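# Swap flagged drives in the dock for bench spares

## Task

Using the two spare drives lying on the bench mat, swap out every drive the screen flags. Each new drive goes in connector end first (downward), oriented like the other drives. All other drives must finish exactly where they began. A drive placed in a bay rebuilds for some time, and at no moment may more than one bay be open (drive even partly withdrawn) or rebuilding, or the task fails. Each removed drive must be set straight onto the mat. At the end the dock must sit flat on the mat and no drive may still be rebuilding. Release everything and pull the gripper away at the end, because anything held in place only by the robot does not count.

## Robot and tools

Robot: a single Doosan M1013 six-joint arm with a Robotiq 2F-140 two-finger gripper. There is one arm, so every row covers just that arm and its gripper. The arm's base may sit slightly tilted relative to the table.

Frames: the scene frame's origin lies on the table top directly under the arm base. +z is up, and +y is to the left when facing along +x. Results report end_effector_position (metres) and end_effector_quat_wxyz for the point midway between the closed finger pads, plus linear (m/s) and angular (rad/s) velocities. The reported hand position may be off, especially far from the base. In the gripper's own frame the fingers extend along +z and close along y. Closed fingertips extend about 33 mm past that point, fully open ones about 9 mm. While closing, the tips also move about 24 mm further from the arm, so leave that gap above surfaces.

execute_actions takes "actions", a list with zero or one entry, and an optional "pictures" boolean (pictures are included by default). An empty list only reports the state. An entry with "rows" (1 to 15 rows) and optional "steps" (at most 15, default 15, each step 1/30 s) is a motion. Each row is used for one step, and the final row repeats to fill the steps. An entry with only "steps" (up to 300) is a wait that sends nothing and returns once that many steps have passed since the previous result. A refused call moves nothing.

Each row has 9 numbers, each in [-1, 1], in this order: arm/djoint_1 (waist), arm/djoint_2 (shoulder), arm/djoint_3 (elbow), arm/djoint_4 (forearm roll), arm/djoint_5 (wrist pitch), arm/djoint_6 (wrist roll), gripper/position, gripper/force_limit, gripper/speed. The six joint values are offsets, not poses. They are measured from the joint angles in the most recent result that listed them. Before any such result in the scene, or for later calls within the same reply, they are measured from where the arm is when the action begins. They are never measured from the previous row. Scale: 1.0 equals 1.398 rad for waist and shoulder, 2.097 rad for the elbow, and 2.622 rad for the three wrist joints. An all-zero row is not a pause: it pulls the arm back to the reference angles. Joint ranges in rad: waist, shoulder, forearm roll, wrist pitch and wrist roll -6.283 to 6.283, elbow -2.792 to 2.792. A call that pushes a joint outward more than 0.010 rad beyond its range is refused. The true end can differ by up to 0.010 rad, and a target beyond it gets clipped there, with a "joint sent to its limit" note. That note may refer to an earlier action, and its absence does not prove there is more room.

Gripper values are absolute settings, not offsets. position: +1 is fully open (140 mm), the pads touch near -0.8, and -1 closes until blocked. force_limit on parts up to 40 mm wide: about 14 N at -1, 60 N at 0, 107 N at +1. speed: about 30 mm/s at -1, 140 at 0, 250 at +1. position_measured is in counts (3 = fully open, 230 = pads touching) and is not linear in mm.

object_status: 0 moving, 1 blocked while opening, 2 blocked while closing (a grip), 3 reached target or pads met (a thin part may still be held). Close with -1 and confirm it reads 2. Stopped fingers stay put until position changes by 0.01 or more, or the object gives way or slips out, in which case they keep closing. To squeeze harder while at 2, raise force_limit and toggle position between -1 and -0.98.

Motion limits: target speeds at most 2.09 rad/s (waist, shoulder), 3.14 (elbow), 3.93 (wrist joints), with 0.3 s to ramp up, all joints synchronised. Each step the target stays within 0.456 rad (waist, shoulder), 0.683 (elbow) or 0.854 (wrist joints) of the measured angle, and gets scaled back if it would put the hand more than 70 mm from its measured position. Big moves therefore take several calls. Between calls, including while you compose a reply, the arm keeps heading for the last row's target until it nearly stops or a step is HELD. After that only a new action makes it go further, though moving fingers continue.

Result lines: "Joint positions" and "Joint velocities" list the joints in column order (rad, rad/s). "joint command not followed" means the clearance check altered or blocked targets; mounting blocks and posts count as part of the arm. HELD marks steps where your row was not sent, in whole or in part. MOTOR HOT warns of heating from holding loads; reaching the limit brakes the arm until it cools (OVER-TEMPERATURE FAULT). A TORQUE FAULT (contact torque reaching a load limit: waist 302, shoulder 302, elbow 142, forearm roll 40, wrist pitch 40, wrist roll 40 N m, held weight included) or FORCE FAULT (144 N external force on arm, tool or load) stops the arm for 10 s, drops the rest of the call, and lets the arm yield.

zoom_image: "camera" is one of cam_high (672x504), cam_low (672x504), cam_wrist (504x504, fisheye). "region" is [x0, y0, x1, y1] in that camera's pixels, top-left origin, at most 504 by 504. It enlarges the latest image. read_manual (optional "section", default "licences") returns licence texts and does not move anything. finished_scene takes "scene", the integer number of the current scene. It ends that scene irreversibly and reports success. Replying without any tool call ends the rest of the run.

Avoid: dropping or slamming drives, hard pushes on the dock, knocking anything off the table, and opening a second bay before the previous drive finishes rebuilding. Occasionally a loose object gets briefly nudged by an outside push. Smooth, quick motion with little motor effort is preferred.

Each tool is called after "Call:" as name(argument=value, ...) on one line, values as JSON.

## Session

Call:
execute_actions(actions=[])

Scene clock: 0.00 s of 8600.00 s.
end_effector_position=(+0.1066, -0.3075, +0.1708) position_measured=3 object_status=3 end_effector_quat_wxyz=(+0.053, +0.828, +0.510, -0.227) end_effector_velocity=(-0.001, -0.000, +0.000) end_effector_angular_velocity=(-0.001, +0.001, -0.001)
Joint positions: [-0.89  -0.301  2.422 -0.553  1.056 -0.113]
Joint velocities: [-0.002 -0.    -0.    -0.001  0.     0.   ]

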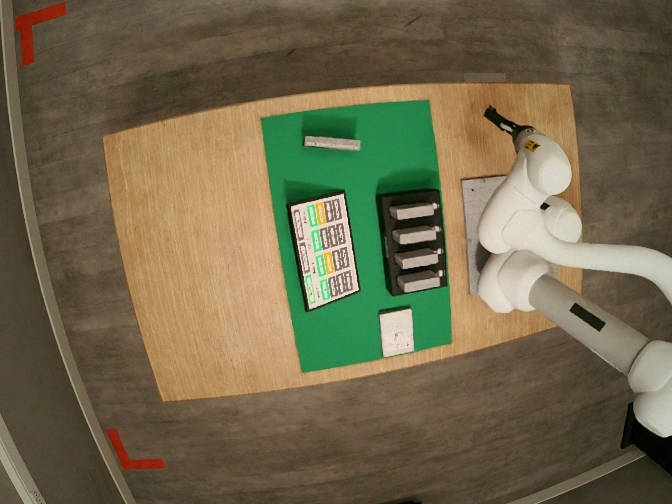

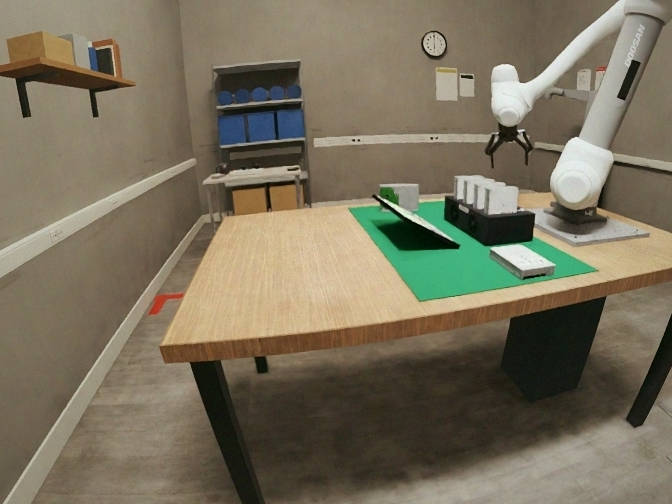

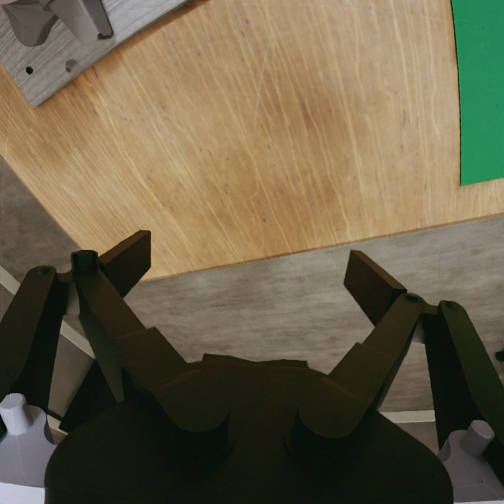

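Call:
execute_actions(actions=[{"rows":[[0,0.143,-0.153,0.211,0.0325,-0.055,1,0,0]]}], pictures=false)

Call:
execute_actions(actions=[{"steps":15}], pictures=false)

Call:
execute_actions(actions=[{"rows":[[0.435,0,0,0,0,0,1,0,0]]}], pictures=false)

Call:
execute_actions(actions=[{"steps":20}])

Scene clock: 11.77 s of 8600.00 s.
end_effector_position=(+0.3086, -0.3170, +0.2172) position_measured=3 object_status=3 end_effector_quat_wxyz=(+0.001, +0.886, +0.464, -0.004) end_effector_velocity=(+0.200, -0.015, +0.063) end_effector_angular_velocity=(+0.258, -0.345, -0.075)
Joint positions: [-0.89  -0.106  2.109 -0.014  1.139 -0.253]
Joint velocities: [ 0.     0.175 -0.278  0.474  0.074 -0.124]
Steps of this call (steps 1 to 338: nothing new was sent; steps 339 to 353: all 15 steps of this action). Readings (joint positions | what the end effector reports):
339: [-0.890 -0.301 2.422 -0.552 1.056 -0.113] | position_measured=3 object_status=3
340: [-0.890 -0.297 2.415 -0.540 1.058 -0.116] | position_measured=3 object_status=3
342: [-0.890 -0.273 2.376 -0.473 1.069 -0.134] | position_measured=3 object_status=3
346: [-0.890 -0.203 2.264 -0.280 1.098 -0.184] | position_measured=3 object_status=3
353: the state above

Scene clock: 12.27 s of 8600.00 s.
end_effector_position=(+0.3145, -0.3173, +0.2191) position_measured=3 object_status=3 end_effector_quat_wxyz=(+0.000, +0.886, +0.463, +0.003) end_effector_velocity=(+0.001, +0.000, +0.001) end_effector_angular_velocity=(-0.001, -0.001, +0.003)
Joint positions: [-0.89  -0.101  2.101  0.     1.141 -0.257]
Joint velocities: [ 0.002 -0.    -0.001  0.    -0.    -0.001]
Steps of this call (steps 1 to 15: the robot went on to your last target). Readings (joint positions | what the end effector reports):
1: [-0.890 -0.103 2.103 -0.004 1.141 -0.256] | position_measured=3 object_status=3
2: [-0.890 -0.102 2.102 -0.001 1.141 -0.257] | position_measured=3 object_status=3
4: [-0.890 -0.101 2.102 -0.000 1.141 -0.257] | position_measured=3 object_status=3
8: [-0.890 -0.101 2.101 0.000 1.141 -0.257] | position_measured=3 object_status=3
15: the state above

Scene clock: 12.77 s of 8600.00 s.
end_effector_position=(+0.4140, -0.1668, +0.2199) position_measured=3 object_status=3 end_effector_quat_wxyz=(+0.001, +0.775, +0.632, +0.003) end_effector_velocity=(+0.163, +0.408, +0.001) end_effector_angular_velocity=(-0.005, -0.001, +0.983)
Joint positions: [-0.483 -0.101  2.101  0.     1.141 -0.257]
Joint velocities: [ 0.983 -0.     0.001 -0.001 -0.    -0.   ]
Steps of this call (steps 1 to 15: all 15 steps of this action). Readings (joint positions | what the end effector reports):
1: [-0.889 -0.101 2.101 0.000 1.141 -0.257] | position_measured=3 object_status=3
2: [-0.883 -0.101 2.101 0.000 1.141 -0.257] | position_measured=3 object_status=3
4: [-0.848 -0.101 2.101 0.000 1.141 -0.257] | position_measured=3 object_status=3
8: [-0.715 -0.101 2.101 0.000 1.141 -0.257] | position_measured=3 object_status=3
15: the state above

Scene clock: 13.43 s of 8600.00 s.
end_effector_position=(+0.4389, -0.0803, +0.2202) position_measured=3 object_status=3 end_effector_quat_wxyz=(+0.001, +0.707, +0.707, +0.003) end_effector_velocity=(-0.000, -0.002, +0.000) end_effector_angular_velocity=(-0.001, -0.000, -0.002)
Joint positions: [-0.282 -0.101  2.101  0.     1.141 -0.257]
Joint velocities: [-0.002 -0.    -0.    -0.001  0.     0.001]
Steps of this call (steps 1 to 20: the robot went on to your last target). Readings (joint positions | what the end effector reports):
1: [-0.450 -0.101 2.101 0.000 1.141 -0.257] | position_measured=3 object_status=3
2: [-0.417 -0.101 2.101 0.000 1.141 -0.257] | position_measured=3 object_status=3
4: [-0.353 -0.101 2.101 0.000 1.141 -0.257] | position_measured=3 object_status=3
8: [-0.284 -0.101 2.101 0.000 1.141 -0.257] | position_measured=3 object_status=3
20: the state above

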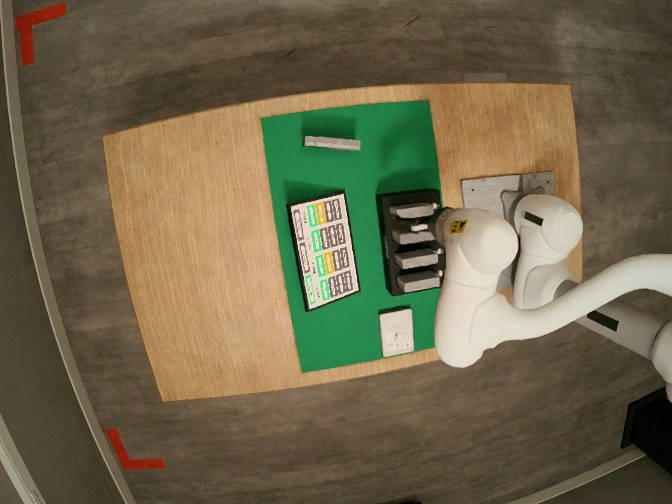

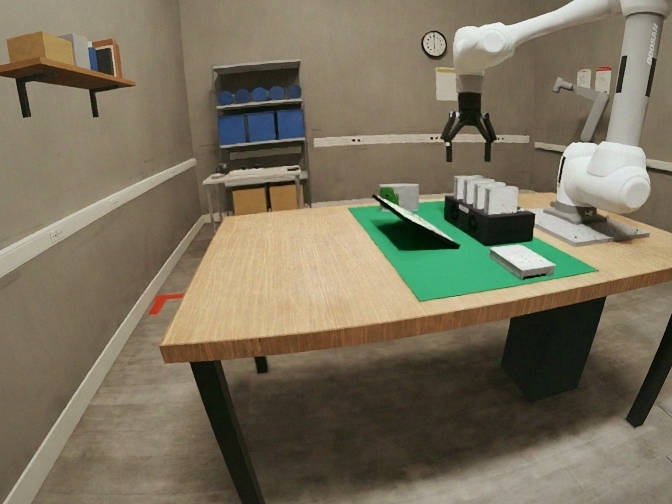

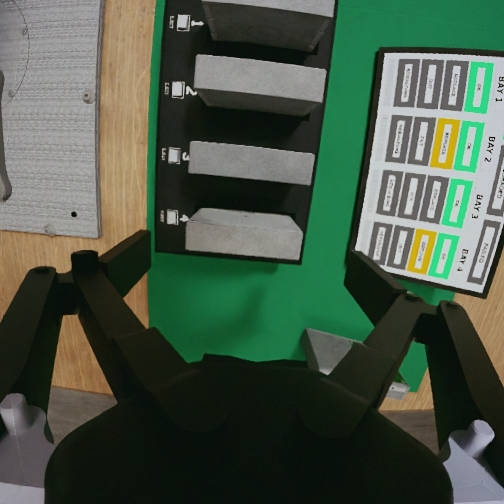

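Call:
execute_actions(actions=[{"rows":[[0,0.046,0.0475,0,-0.0625,0,1,0,0]]}])

Scene clock: 20.10 s of 8600.00 s.
end_effector_position=(+0.4344, -0.0788, +0.1432) position_measured=3 object_status=3 end_effector_quat_wxyz=(+0.001, +0.707, +0.707, +0.003) end_effector_velocity=(+0.000, +0.000, -0.000) end_effector_angular_velocity=(+0.002, -0.000, -0.001)
Joint positions: [-0.282 -0.037  2.201  0.     0.978 -0.257]
Joint velocities: [-0.     0.001 -0.     0.002 -0.    -0.001]
Steps of this call (steps 1 to 15: the robot went on to your last target; steps 16 to 185: nothing new was sent; steps 186 to 200: all 15 steps of this action). Readings (joint positions | what the end effector reports):
186: [-0.282 -0.101 2.102 0.000 1.140 -0.257] | position_measured=3 object_status=3
187: [-0.282 -0.096 2.109 0.000 1.128 -0.257] | position_measured=3 object_status=3
189: [-0.282 -0.071 2.149 0.000 1.063 -0.257] | position_measured=3 object_status=3
193: [-0.282 -0.037 2.200 -0.000 0.979 -0.257] | position_measured=3 object_status=3
200: the state above

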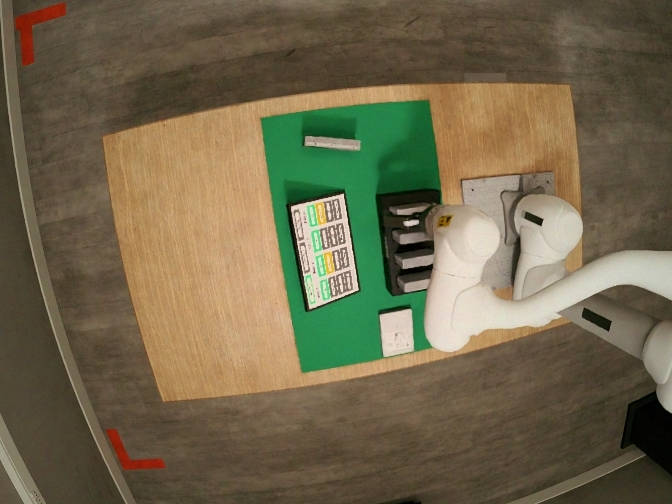

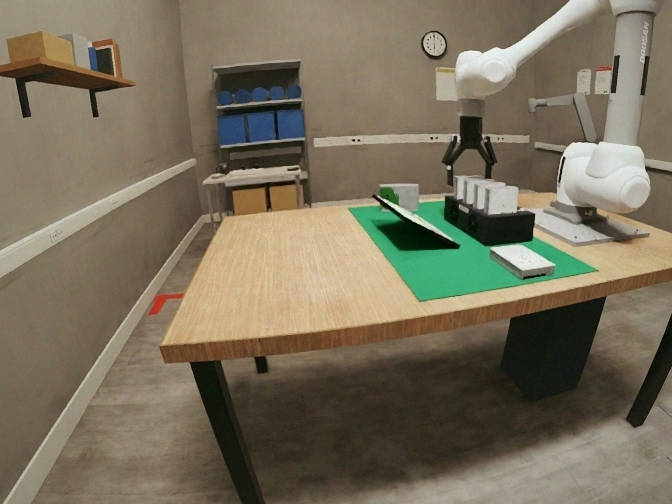

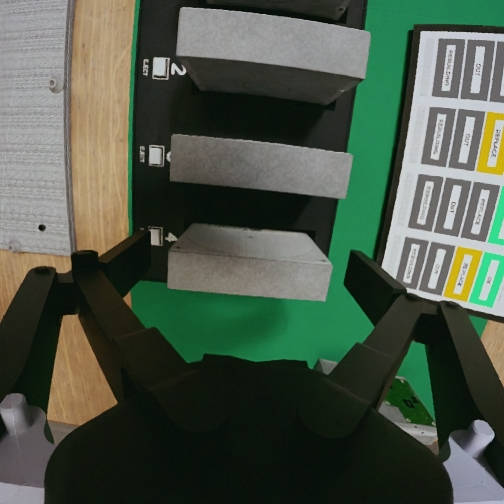

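Call:
execute_actions(actions=[{"rows":[[-0.002,0.012,0.0125,0,-0.0165,0,1,0,0],[-0.002,0.012,0.0125,0,-0.0165,0,1,0,0],[-0.002,0.012,0.0125,0,-0.0165,0,1,0,0],[-0.002,0.0245,0.0246,0,-0.0328,0,1,0,0]]}])

Scene clock: 30.90 s of 8600.00 s.
end_effector_position=(+0.4274, -0.0781, +0.1050) position_measured=3 object_status=3 end_effector_quat_wxyz=(+0.001, +0.708, +0.706, +0.003) end_effector_velocity=(-0.001, -0.000, -0.001) end_effector_angular_velocity=(-0.000, +0.002, -0.000)
Joint positions: [-0.284 -0.003  2.252  0.     0.892 -0.257]
Joint velocities: [-0.     0.001  0.001 -0.001 -0.     0.001]
Steps of this call (steps 1 to 15: the robot went on to your last target; steps 16 to 309: nothing new was sent; steps 310 to 324: all 15 steps of this action). Readings (joint positions | what the end effector reports):
310: [-0.282 -0.036 2.202 0.000 0.976 -0.257] | position_measured=3 object_status=3
311: [-0.282 -0.032 2.208 0.000 0.964 -0.257] | position_measured=3 object_status=3
313: [-0.284 -0.021 2.225 0.000 0.938 -0.257] | position_measured=3 object_status=3
317: [-0.284 -0.003 2.251 0.000 0.894 -0.257] | position_measured=3 object_status=3
324: the state above

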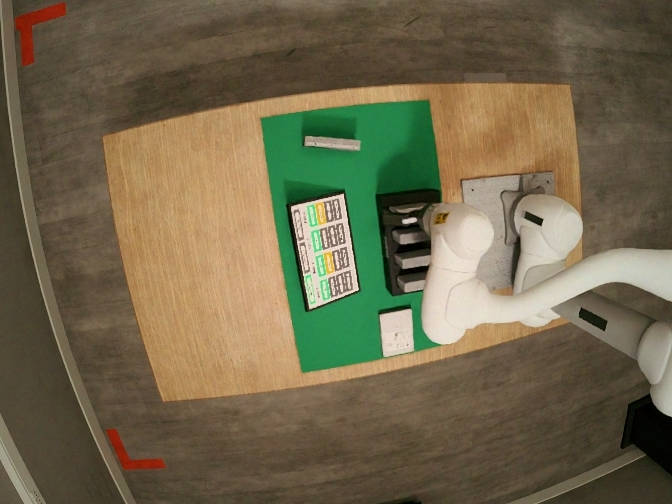

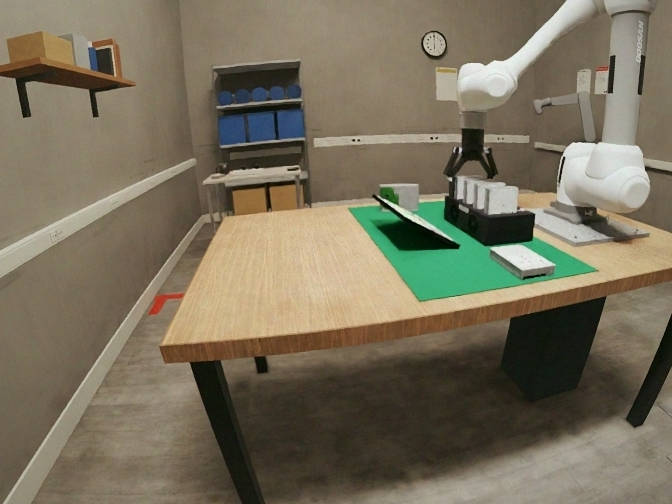

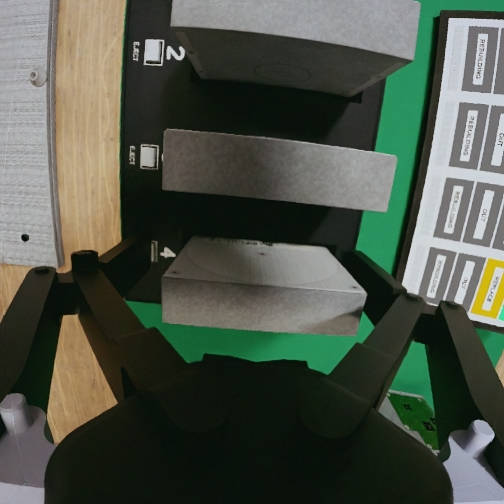

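Call:
execute_actions(actions=[{"rows":[[0,0.002,0.001,0,-0.0019,0,1,0,0],[0,0.002,0.001,0,-0.0019,0,1,0,0],[0,0.002,0.001,0,-0.0019,0,1,0,0],[0,0.004,0.002,0,-0.0038,0,1,0,0],[0,0.004,0.002,0,-0.0038,0,1,0,0],[0,0.004,0.002,0,-0.0038,0,1,0,0],[0,0.0053,0.0027,0,-0.005,0,1,0,0]]}])

Scene clock: 34.50 s of 8600.00 s.
end_effector_position=(+0.4275, -0.0781, +0.0993) position_measured=3 object_status=3 end_effector_quat_wxyz=(+0.001, +0.708, +0.706, +0.003) end_effector_velocity=(-0.000, +0.000, -0.000) end_effector_angular_velocity=(-0.000, +0.001, +0.002)
Joint positions: [-0.284  0.005  2.258  0.     0.878 -0.257]
Joint velocities: [ 0.001  0.     0.    -0.001 -0.     0.   ]
Steps of this call (steps 1 to 15: the robot went on to your last target; steps 16 to 93: nothing new was sent; steps 94 to 108: all 15 steps of this action). Readings (joint positions | what the end effector reports):
94: [-0.284 -0.002 2.253 0.000 0.891 -0.257] | position_measured=3 object_status=3
95: [-0.284 -0.001 2.253 0.000 0.889 -0.257] | position_measured=3 object_status=3
97: [-0.284 0.000 2.254 0.000 0.886 -0.257] | position_measured=3 object_status=3
101: [-0.284 0.004 2.257 0.000 0.880 -0.257] | position_measured=3 object_status=3
108: the state above

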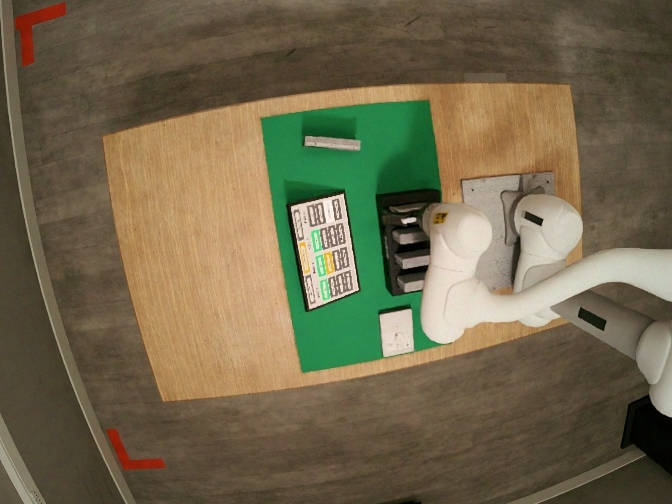

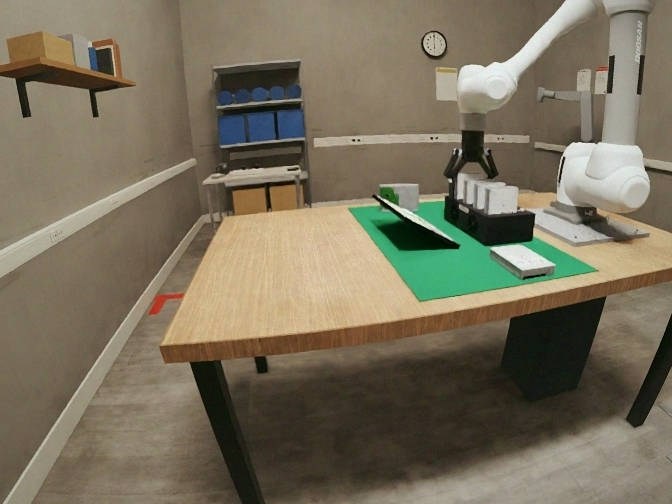

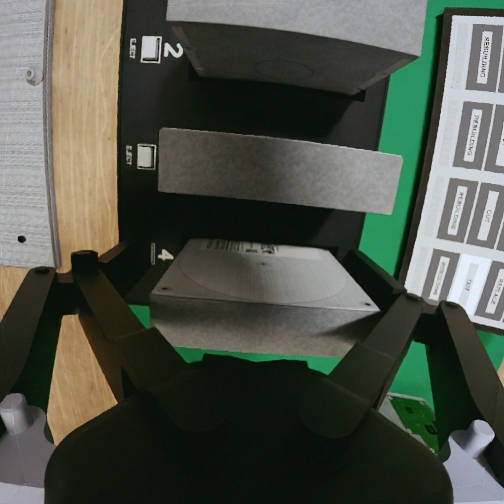

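Call:
execute_actions(actions=[{"rows":[[0.0015,-0.0243,-0.0236,0,0.032,0,1,0,0]]}], pictures=false)

Call:
execute_actions(actions=[{"rows":[[0,0,0,0,0,0,-1,0,0]]}], pictures=false)

Call:
execute_actions(actions=[{"steps":8}], pictures=false)

Call:
execute_actions(actions=[{"rows":[[0,-0.01,-0.0065,0,0.0105,0,-1,0,0],[0,-0.01,-0.0065,0,0.0105,0,-1,0,0],[0,-0.019,-0.0135,0,0.021,0,-1,0,0],[0,-0.019,-0.0135,0,0.021,0,-1,0,0],[0,-0.028,-0.02,0,0.031,0,-1,0,0],[0,-0.028,-0.02,0,0.031,0,-1,0,0],[0,-0.037,-0.027,0,0.0413,0,-1,0,0],[0,-0.037,-0.027,0,0.0413,0,-1,0,0],[0,-0.045,-0.0345,0,0.0516,0,-1,0,0],[0,-0.045,-0.0345,0,0.0516,0,-1,0,0],[0,-0.053,-0.042,0,0.062,0,-1,0,0],[0,-0.053,-0.042,0,0.062,0,-1,0,0],[0,-0.0658,-0.0568,0,0.0805,0,-1,0,0]]}])

Scene clock: 45.27 s of 8600.00 s.
end_effector_position=(+0.4342, -0.0790, +0.1362) position_measured=3 object_status=3 end_effector_quat_wxyz=(+0.001, +0.707, +0.707, +0.003) end_effector_velocity=(+0.001, -0.000, +0.001) end_effector_angular_velocity=(-0.001, -0.001, +0.002)
Joint positions: [-0.282 -0.029  2.209  0.     0.962 -0.257]
Joint velocities: [ 0.001 -0.    -0.001 -0.001  0.    -0.   ]
Steps of this call (steps 1 to 15: the robot went on to your last target; steps 16 to 308: nothing new was sent; steps 309 to 323: all 15 steps of this action). Readings (joint positions | what the end effector reports):
309: [-0.284 0.004 2.257 0.000 0.880 -0.257] | position_measured=3 object_status=3
310: [-0.284 -0.000 2.251 0.000 0.892 -0.257] | position_measured=3 object_status=3
312: [-0.283 -0.021 2.221 0.000 0.941 -0.257] | position_measured=3 object_status=3
316: [-0.282 -0.029 2.209 0.000 0.962 -0.257] | position_measured=3 object_status=3
323: the state above

Scene clock: 45.77 s of 8600.00 s.
end_effector_position=(+0.4342, -0.0790, +0.1363) position_measured=76 object_status=0 end_effector_quat_wxyz=(+0.001, +0.707, +0.707, +0.002) end_effector_velocity=(+0.001, +0.001, +0.000) end_effector_angular_velocity=(-0.000, -0.001, +0.001)
Joint positions: [-0.282 -0.029  2.208  0.     0.962 -0.257]
Joint velocities: [ 0.002 -0.    -0.     0.    -0.     0.001]
Steps of this call (steps 1 to 15: all 15 steps of this action). Readings (joint positions | what the end effector reports):
1: [-0.282 -0.029 2.209 0.000 0.962 -0.257] | position_measured=3 object_status=0
2: [-0.282 -0.029 2.209 0.000 0.962 -0.257] | position_measured=9 object_status=0
4: [-0.282 -0.029 2.209 0.000 0.962 -0.257] | position_measured=24 object_status=0
8: [-0.282 -0.029 2.209 0.000 0.962 -0.257] | position_measured=54 object_status=0
15: the state above

Scene clock: 46.03 s of 8600.00 s.
end_effector_position=(+0.4342, -0.0790, +0.1363) position_measured=76 object_status=2 end_effector_quat_wxyz=(+0.001, +0.707, +0.707, +0.002) end_effector_velocity=(-0.001, +0.000, -0.001) end_effector_angular_velocity=(-0.000, +0.001, +0.002)
Joint positions: [-0.282 -0.029  2.208  0.     0.962 -0.257]
Joint velocities: [ 0.001 -0.     0.001 -0.    -0.    -0.001]
Steps of this call (steps 1 to 8: the robot went on to your last target). Readings (joint positions | what the end effector reports):
1: [-0.282 -0.029 2.208 0.000 0.962 -0.257] | position_measured=76 object_status=2
2: [-0.282 -0.029 2.208 0.000 0.962 -0.257] | position_measured=76 object_status=2
4: [-0.282 -0.029 2.208 0.000 0.962 -0.257] | position_measured=76 object_status=2
8: the state above

Scene clock: 46.53 s of 8600.00 s.
end_effector_position=(+0.4339, -0.0793, +0.2261) position_measured=76 object_status=2 end_effector_quat_wxyz=(+0.001, +0.707, +0.707, +0.003) end_effector_velocity=(+0.008, -0.003, +0.239) end_effector_angular_velocity=(-0.008, -0.034, -0.002)
Joint positions: [-0.282 -0.114  2.101  0.     1.155 -0.257]
Joint velocities: [-0.001 -0.183 -0.309  0.001  0.457  0.001]
Steps of this call (steps 1 to 15: all 15 steps of this action). Readings (joint positions | what the end effector reports):
1: [-0.282 -0.030 2.208 0.000 0.963 -0.257] | position_measured=76 object_status=2
2: [-0.282 -0.034 2.204 0.000 0.973 -0.257] | position_measured=76 object_status=2
4: [-0.282 -0.047 2.191 0.000 0.998 -0.257] | position_measured=76 object_status=2
8: [-0.282 -0.071 2.163 0.000 1.050 -0.257] | position_measured=76 object_status=2
15: the state above

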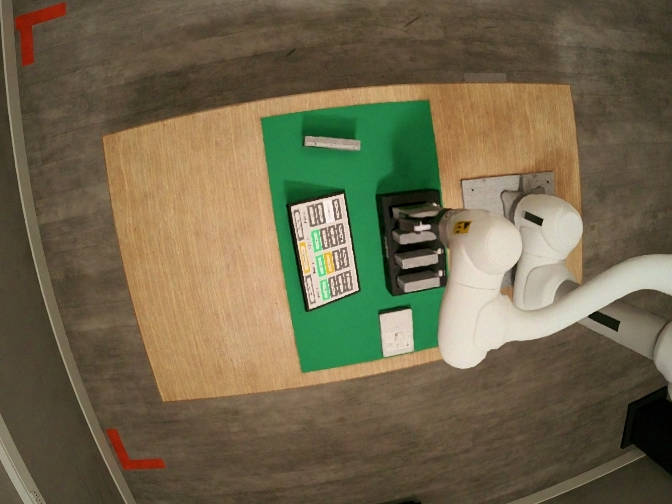

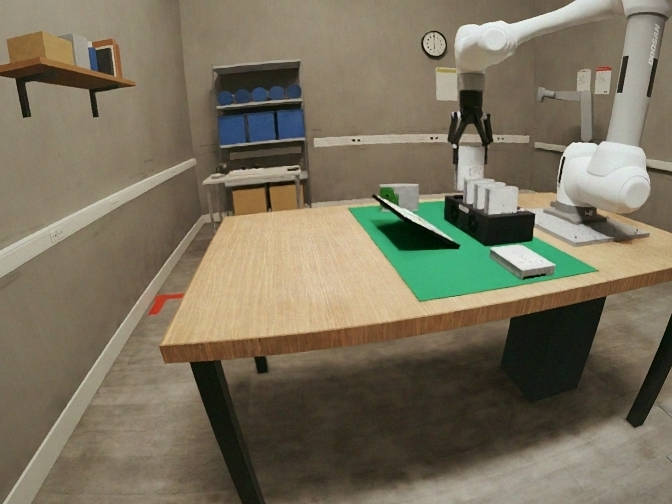

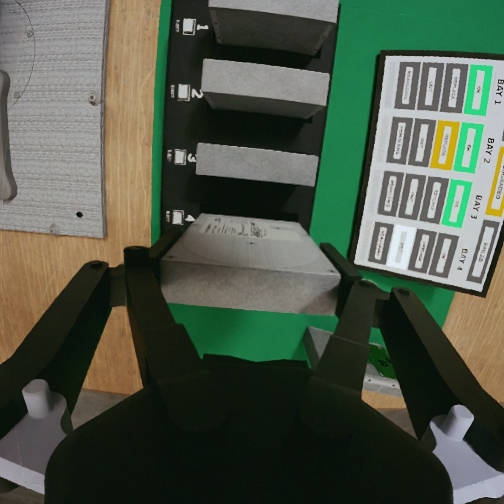

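Call:
execute_actions(actions=[{"rows":[[0,-0.032,-0.049,0,0.056,0,-1,0,0]]}], pictures=false)

Call:
execute_actions(actions=[{"rows":[[0.483,0.365,-0.2696,0,0.021,0.2574,-1,0,0]]}], pictures=false)

Call:
execute_actions(actions=[{"steps":40}], pictures=false)

Call:
execute_actions(actions=[{"rows":[[0,0.066,0.085,0,-0.103,0,-1,0,0]]}])

Scene clock: 68.23 s of 8600.00 s.
end_effector_position=(+0.4339, -0.0796, +0.2999) position_measured=76 object_status=2 end_effector_quat_wxyz=(+0.001, +0.707, +0.707, +0.003) end_effector_velocity=(+0.001, -0.001, +0.001) end_effector_angular_velocity=(-0.001, -0.002, -0.002)
Joint positions: [-0.282 -0.159  1.998  0.     1.301 -0.257]
Joint velocities: [-0.002 -0.    -0.002 -0.001  0.    -0.   ]
Steps of this call (steps 1 to 30: the robot went on to your last target; steps 31 to 636: nothing new was sent; steps 637 to 651: all 15 steps of this action). Readings (joint positions | what the end effector reports):
637: [-0.282 -0.122 2.088 0.000 1.175 -0.257] | position_measured=76 object_status=2
638: [-0.282 -0.125 2.080 0.000 1.187 -0.257] | position_measured=76 object_status=2
640: [-0.282 -0.143 2.036 0.000 1.249 -0.257] | position_measured=76 object_status=2
644: [-0.282 -0.159 1.999 0.000 1.301 -0.257] | position_measured=76 object_status=2
651: the state above

Scene clock: 68.73 s of 8600.00 s.
end_effector_position=(+0.6017, +0.0578, +0.3235) position_measured=76 object_status=2 end_effector_quat_wxyz=(+0.003, +0.723, +0.690, +0.004) end_effector_velocity=(+0.252, +0.435, -0.003) end_effector_angular_velocity=(+0.002, +0.007, +0.094)
Joint positions: [ 0.015  0.096  1.71  -0.     1.33   0.087]
Joint velocities: [ 0.701  0.47  -0.512 -0.001  0.049  0.608]
Steps of this call (steps 1 to 15: all 15 steps of this action). Readings (joint positions | what the end effector reports):
1: [-0.282 -0.158 1.997 -0.000 1.302 -0.256] | position_measured=76 object_status=2
2: [-0.275 -0.152 1.990 -0.000 1.303 -0.247] | position_measured=76 object_status=2
4: [-0.240 -0.117 1.946 -0.000 1.307 -0.195] | position_measured=76 object_status=2
8: [-0.149 -0.028 1.846 -0.000 1.316 -0.075] | position_measured=76 object_status=2
15: the state above

Scene clock: 70.07 s of 8600.00 s.
end_effector_position=(+0.6792, +0.3393, +0.3019) position_measured=76 object_status=2 end_effector_quat_wxyz=(+0.001, +0.707, +0.707, +0.003) end_effector_velocity=(+0.000, -0.001, -0.000) end_effector_angular_velocity=(-0.001, +0.001, -0.001)
Joint positions: [0.393 0.351 1.433 0.    1.357 0.418]
Joint velocities: [-0.001  0.     0.001 -0.     0.    -0.   ]
Steps of this call (steps 1 to 40: the robot went on to your last target). Readings (joint positions | what the end effector reports):
1: [0.039 0.112 1.693 -0.000 1.331 0.107] | position_measured=76 object_status=2
2: [0.062 0.128 1.676 -0.000 1.333 0.128] | position_measured=76 object_status=2
4: [0.108 0.159 1.642 -0.000 1.336 0.168] | position_measured=76 object_status=2
8: [0.198 0.220 1.576 -0.000 1.343 0.247] | position_measured=76 object_status=2
40: the state above

Scene clock: 70.57 s of 8600.00 s.
end_effector_position=(+0.6811, +0.3401, +0.1385) position_measured=76 object_status=2 end_effector_quat_wxyz=(+0.001, +0.707, +0.707, +0.003) end_effector_velocity=(-0.001, -0.001, -0.004) end_effector_angular_velocity=(+0.001, +0.002, -0.002)
Joint positions: [ 0.393  0.443  1.611 -0.     1.087  0.418]
Joint velocities: [-0.002  0.001  0.006  0.002 -0.005 -0.001]
Steps of this call (steps 1 to 15: all 15 steps of this action). Readings (joint positions | what the end effector reports):
1: [0.393 0.352 1.433 0.000 1.355 0.418] | position_measured=76 object_status=2
2: [0.393 0.355 1.440 0.000 1.343 0.418] | position_measured=76 object_status=2
4: [0.393 0.376 1.481 0.000 1.282 0.418] | position_measured=76 object_status=2
8: [0.393 0.420 1.565 -0.000 1.156 0.418] | position_measured=76 object_status=2
15: the state above

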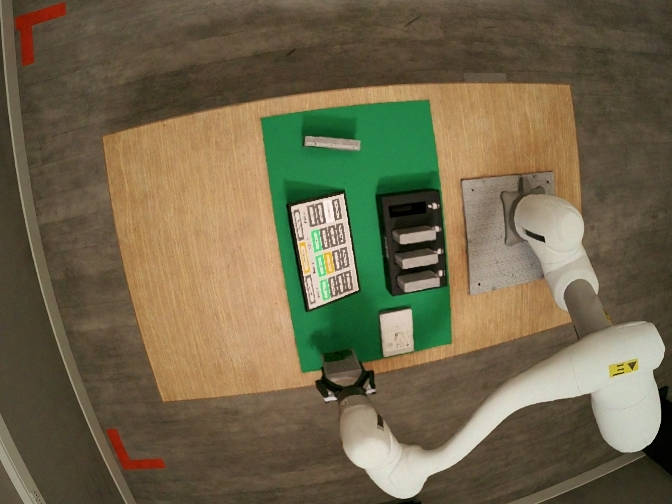

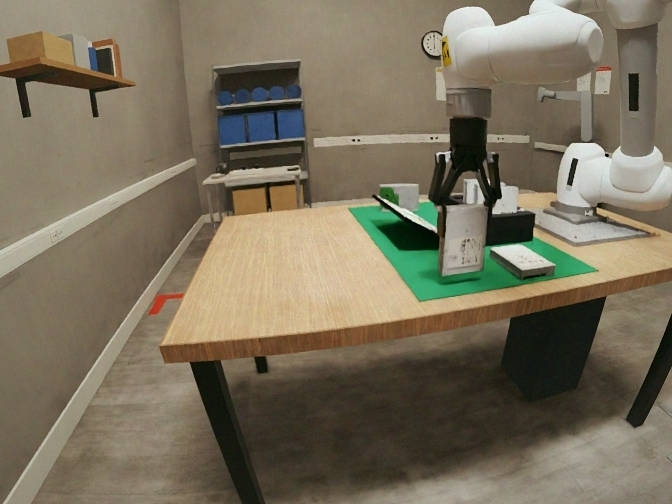

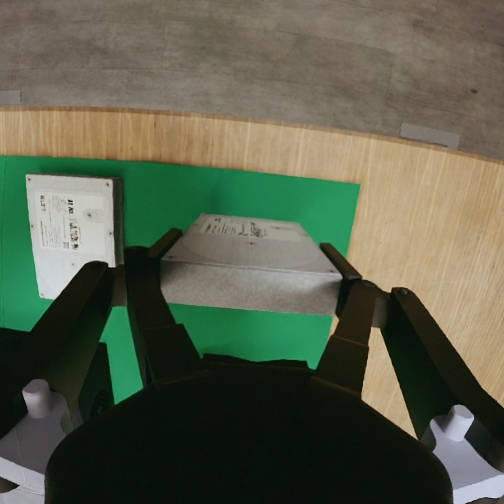

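Call:
execute_actions(actions=[{"rows":[[0,0.005,0.004,0,-0.006,0,-1,0,0],[0,0.005,0.004,0,-0.006,0,-1,0,0],[0,0.005,0.004,0,-0.006,0,-1,0,0],[0,0.01,0.008,0,-0.0117,0,-1,0,0],[0,0.01,0.008,0,-0.0117,0,-1,0,0],[0,0.01,0.008,0,-0.0117,0,-1,0,0],[0,0.012,0.0095,0,-0.014,0,-1,0,0],[0,0.012,0.0095,0,-0.014,0,-1,0,0],[0,0.012,0.0095,0,-0.014,0,-1,0,0],[0,0.0138,0.0108,0,-0.016,0,-1,0,0]]}])

Scene clock: 75.43 s of 8600.00 s.
end_effector_position=(+0.6808, +0.3400, +0.1131) position_measured=76 object_status=2 end_effector_quat_wxyz=(+0.001, +0.707, +0.707, +0.003) end_effector_velocity=(-0.001, -0.001, -0.003) end_effector_angular_velocity=(-0.001, +0.001, +0.000)
Joint positions: [ 0.393  0.462  1.633 -0.     1.045  0.418]
Joint velocities: [-0.001  0.001  0.004 -0.    -0.004 -0.001]
Steps of this call (steps 1 to 15: the robot went on to your last target; steps 16 to 131: nothing new was sent; steps 132 to 146: all 15 steps of this action). Readings (joint positions | what the end effector reports):
132: [0.393 0.444 1.612 0.000 1.085 0.418] | position_measured=76 object_status=2
133: [0.393 0.446 1.615 0.000 1.079 0.418] | position_measured=76 object_status=2
135: [0.393 0.450 1.619 0.000 1.071 0.418] | position_measured=76 object_status=2
139: [0.393 0.458 1.629 0.000 1.053 0.418] | position_measured=76 object_status=2
146: the state above

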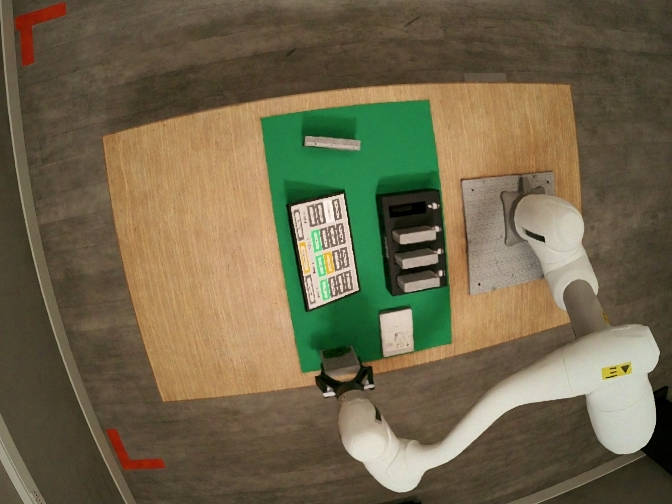

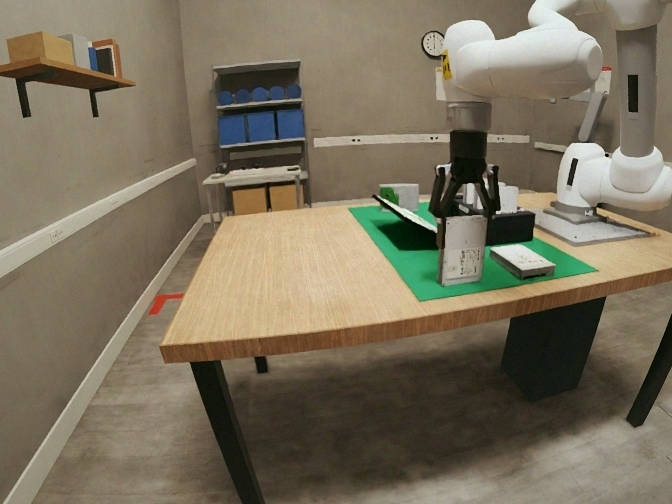

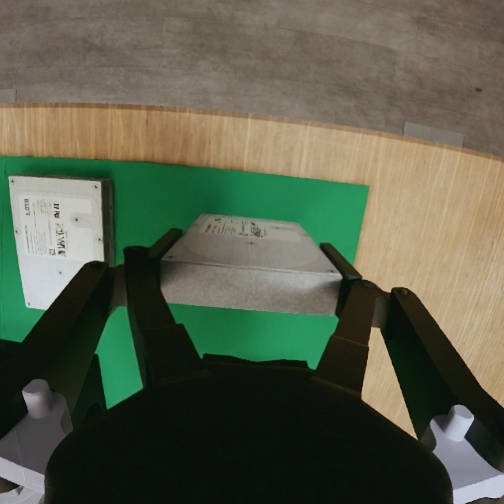

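Call:
execute_actions(actions=[{"rows":[[0,0.001,0,0,0,0,-1,0,0],[0,0.001,0,0,0,0,-1,0,0],[0,0.001,0,0,0,0,-1,0,0],[0,0.001,0,0,0,0,1,0,0]]}], pictures=false)

Call:
execute_actions(actions=[{"rows":[[0,-0.051,-0.051,0,0.068,0,1,0,0]]}], pictures=false)

Call:
execute_actions(actions=[{"rows":[[0.0594,-0.2075,0.1765,0,-0.0305,0.0317,1,0,0]]}], pictures=false)

Call:
execute_actions(actions=[{"steps":20}])

Scene clock: 87.40 s of 8600.00 s.
end_effector_position=(+0.6806, +0.3400, +0.1120) position_measured=3 object_status=0 end_effector_quat_wxyz=(+0.001, +0.707, +0.707, +0.002) end_effector_velocity=(+0.000, -0.001, +0.000) end_effector_angular_velocity=(-0.001, -0.000, -0.000)
Joint positions: [0.393 0.464 1.633 0.    1.045 0.418]
Joint velocities: [-0.001 -0.     0.    -0.001  0.     0.   ]
Steps of this call (steps 1 to 15: the robot went on to your last target; steps 16 to 344: nothing new was sent; steps 345 to 359: all 15 steps of this action). Readings (joint positions | what the end effector reports):
345: [0.393 0.463 1.633 -0.000 1.045 0.418] | position_measured=76 object_status=2
346: [0.393 0.463 1.633 -0.000 1.045 0.418] | position_measured=76 object_status=2
348: [0.393 0.463 1.633 -0.000 1.045 0.418] | position_measured=76 object_status=0
352: [0.393 0.464 1.634 0.000 1.045 0.418] | position_measured=48 object_status=0
359: the state above

Scene clock: 87.90 s of 8600.00 s.
end_effector_position=(+0.6818, +0.3405, +0.2204) position_measured=3 object_status=3 end_effector_quat_wxyz=(+0.001, +0.707, +0.707, +0.002) end_effector_velocity=(+0.000, +0.001, +0.002) end_effector_angular_velocity=(+0.001, -0.003, +0.002)
Joint positions: [0.393 0.392 1.526 0.    1.223 0.418]
Joint velocities: [ 0.002 -0.001 -0.002 -0.     0.     0.   ]
Steps of this call (steps 1 to 15: all 15 steps of this action). Readings (joint positions | what the end effector reports):
1: [0.393 0.463 1.632 -0.000 1.046 0.418] | position_measured=3 object_status=0
2: [0.393 0.459 1.626 -0.000 1.058 0.418] | position_measured=3 object_status=0
4: [0.393 0.434 1.589 -0.000 1.120 0.418] | position_measured=3 object_status=0
8: [0.393 0.394 1.530 0.000 1.217 0.418] | position_measured=3 object_status=3
15: the state above

Scene clock: 88.40 s of 8600.00 s.
end_effector_position=(+0.4871, +0.3053, +0.2223) position_measured=3 object_status=3 end_effector_quat_wxyz=(+0.001, +0.707, +0.707, +0.002) end_effector_velocity=(-0.135, -0.037, -0.015) end_effector_angular_velocity=(-0.001, +0.001, +0.001)
Joint positions: [0.475 0.107 1.89  0.    1.145 0.499]
Joint velocities: [ 0.057 -0.197  0.251 -0.001 -0.053  0.056]
Steps of this call (steps 1 to 15: all 15 steps of this action). Readings (joint positions | what the end effector reports):
1: [0.393 0.392 1.527 0.000 1.223 0.418] | position_measured=3 object_status=3
2: [0.395 0.385 1.535 0.000 1.221 0.420] | position_measured=3 object_status=3
4: [0.405 0.350 1.581 0.000 1.209 0.430] | position_measured=3 object_status=3
8: [0.434 0.249 1.709 0.000 1.183 0.459] | position_measured=3 object_status=3
15: the state above

Scene clock: 89.07 s of 8600.00 s.
end_effector_position=(+0.4839, +0.3044, +0.2219) position_measured=3 object_status=3 end_effector_quat_wxyz=(+0.001, +0.707, +0.707, +0.002) end_effector_velocity=(+0.001, -0.000, +0.000) end_effector_angular_velocity=(-0.000, -0.001, -0.000)
Joint positions: [0.476 0.102 1.897 0.    1.143 0.501]
Joint velocities: [-0.     0.    -0.001 -0.001  0.     0.   ]
Steps of this call (steps 1 to 15: the robot went on to your last target; steps 16 to 20: nothing new was sent). Readings (joint positions | what the end effector reports):
1: [0.476 0.103 1.895 0.000 1.144 0.500] | position_measured=3 object_status=3
2: [0.476 0.103 1.896 0.000 1.143 0.501] | position_measured=3 object_status=3
4: [0.476 0.103 1.896 0.000 1.143 0.501] | position_measured=3 object_status=3
8: [0.476 0.102 1.896 0.000 1.143 0.501] | position_measured=3 object_status=3
20: the state above
The arm was judged still, so your last target was given up. Only a new action makes it travel on or press farther. Fingers that are still opening or closing keep moving.

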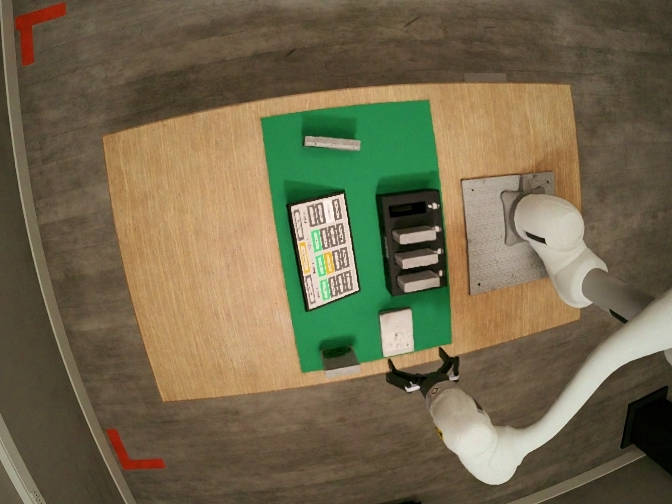

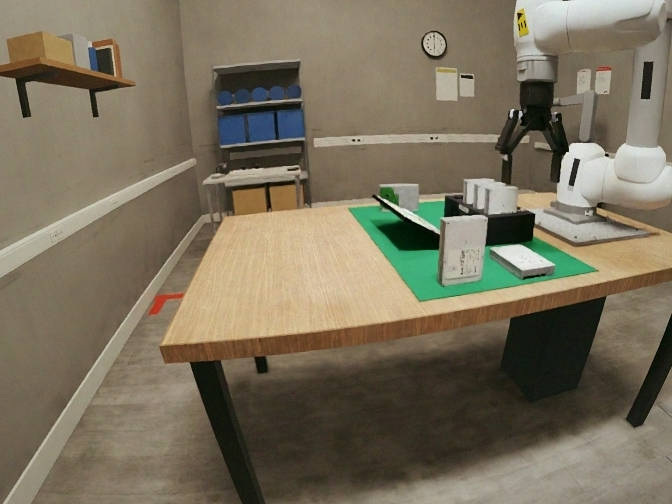

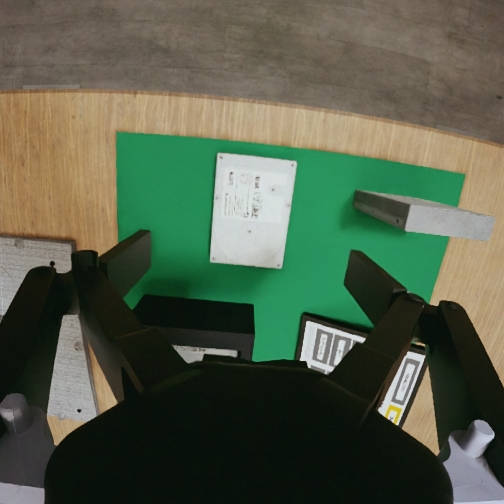

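Call:
execute_actions(actions=[{"rows":[[-0.005,0.13,0.081,0,-0.134,0.008,1,0,0],[-0.005,0.13,0.081,0,-0.134,0.008,1,0,0],[-0.005,0.13,0.081,0,-0.134,0.008,1,0,0],[-0.005,0.13,0.081,0,-0.134,0.008,1,0,0],[-0.005,0.13,0.081,0,-0.134,0.008,1,0,0],[-0.005,0.13,0.081,0,-0.134,0.008,1,0,0],[-0.005,0.13,0.081,0,-0.134,0.008,1,0,0],[-0.005,0.13,0.081,0,-0.134,0.008,1,0,0],[-0.005,0.13,0.081,0,-0.134,0.008,1,0,0],[-0.005,0.13,0.081,0,-0.134,0.008,1,0,0],[-0.005,0.14,0.0834,0,-0.1417,0.008,1,0,0]]}], pictures=false)

Call:
execute_actions(actions=[{"steps":15}], pictures=false)

Call:
execute_actions(actions=[{"rows":[[0,0,0,0,0,0,-1,0,0]]}])

Scene clock: 100.27 s of 8600.00 s.
end_effector_position=(+0.4873, +0.3016, +0.0300) position_measured=3 object_status=3 end_effector_quat_wxyz=(+0.001, +0.717, +0.697, +0.003) end_effector_velocity=(+0.007, +0.004, -0.010) end_effector_angular_velocity=(+0.009, -0.019, -0.000)
Joint positions: [0.469 0.297 2.071 0.    0.773 0.522]
Joint velocities: [ 0.     0.014  0.004 -0.001 -0.039  0.001]
Steps of this call (steps 1 to 321: nothing new was sent; steps 322 to 336: all 15 steps of this action). Readings (joint positions | what the end effector reports):
322: [0.476 0.103 1.897 0.000 1.142 0.501] | position_measured=3 object_status=3
323: [0.476 0.108 1.902 0.000 1.130 0.501] | position_measured=3 object_status=3
325: [0.475 0.141 1.933 0.000 1.066 0.505] | position_measured=3 object_status=3
329: [0.472 0.216 2.003 0.000 0.924 0.514] | position_measured=3 object_status=3
336: the state above

Scene clock: 100.77 s of 8600.00 s.
end_effector_position=(+0.4873, +0.3016, +0.0293) position_measured=3 object_status=3 end_effector_quat_wxyz=(+0.001, +0.717, +0.697, +0.003) end_effector_velocity=(+0.001, +0.000, +0.001) end_effector_angular_velocity=(+0.002, -0.001, -0.002)
Joint positions: [0.469 0.298 2.071 0.    0.772 0.522]
Joint velocities: [-0.001 -0.    -0.001  0.001 -0.    -0.001]
Steps of this call (steps 1 to 15: the robot went on to your last target). Readings (joint positions | what the end effector reports):
1: [0.469 0.297 2.071 0.000 0.773 0.522] | position_measured=3 object_status=3
2: [0.469 0.298 2.071 0.000 0.772 0.522] | position_measured=3 object_status=3
4: [0.469 0.298 2.071 0.000 0.772 0.522] | position_measured=3 object_status=3
8: [0.469 0.298 2.071 0.000 0.772 0.522] | position_measured=3 object_status=3
15: the state above
The arm was judged still, so your last target was given up. Only a new action makes it travel on or press farther. Fingers that are still opening or closing keep moving.

Scene clock: 101.27 s of 8600.00 s.
end_effector_position=(+0.4873, +0.3016, +0.0294) position_measured=76 object_status=0 end_effector_quat_wxyz=(+0.001, +0.717, +0.697, +0.003) end_effector_velocity=(+0.001, +0.001, +0.001) end_effector_angular_velocity=(+0.001, -0.002, -0.001)
Joint positions: [0.469 0.298 2.071 0.    0.772 0.522]
Joint velocities: [-0.     0.    -0.002  0.    -0.     0.   ]
Steps of this call (steps 1 to 15: all 15 steps of this action). Readings (joint positions | what the end effector reports):
1: [0.469 0.298 2.071 0.000 0.772 0.522] | position_measured=3 object_status=0
2: [0.469 0.298 2.071 0.000 0.772 0.522] | position_measured=9 object_status=0
4: [0.469 0.298 2.071 0.000 0.772 0.522] | position_measured=24 object_status=0
8: [0.469 0.298 2.071 0.000 0.772 0.522] | position_measured=54 object_status=0
15: the state above

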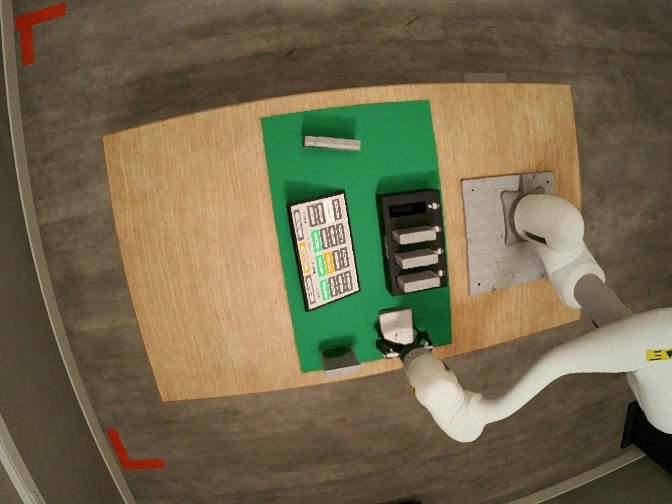

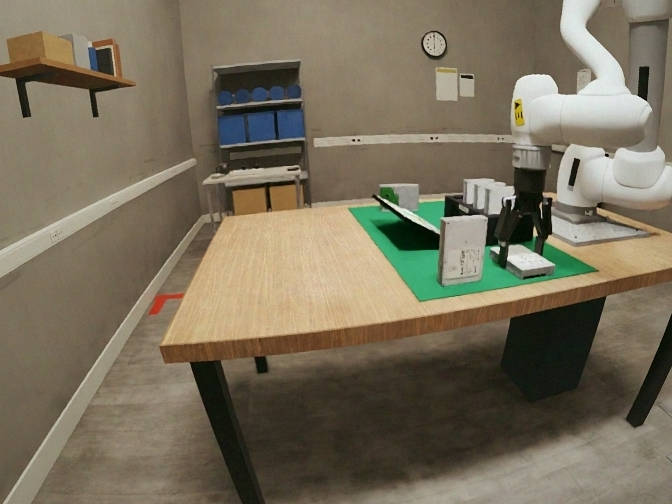

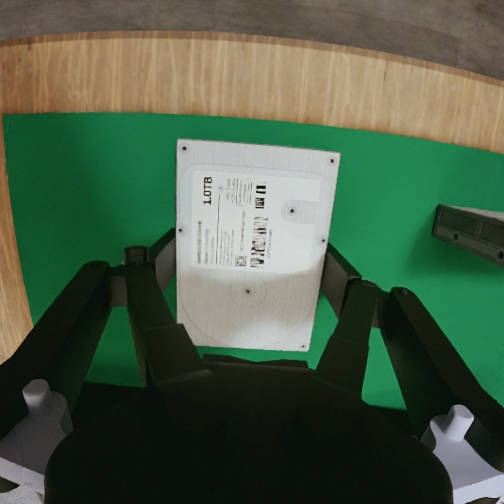

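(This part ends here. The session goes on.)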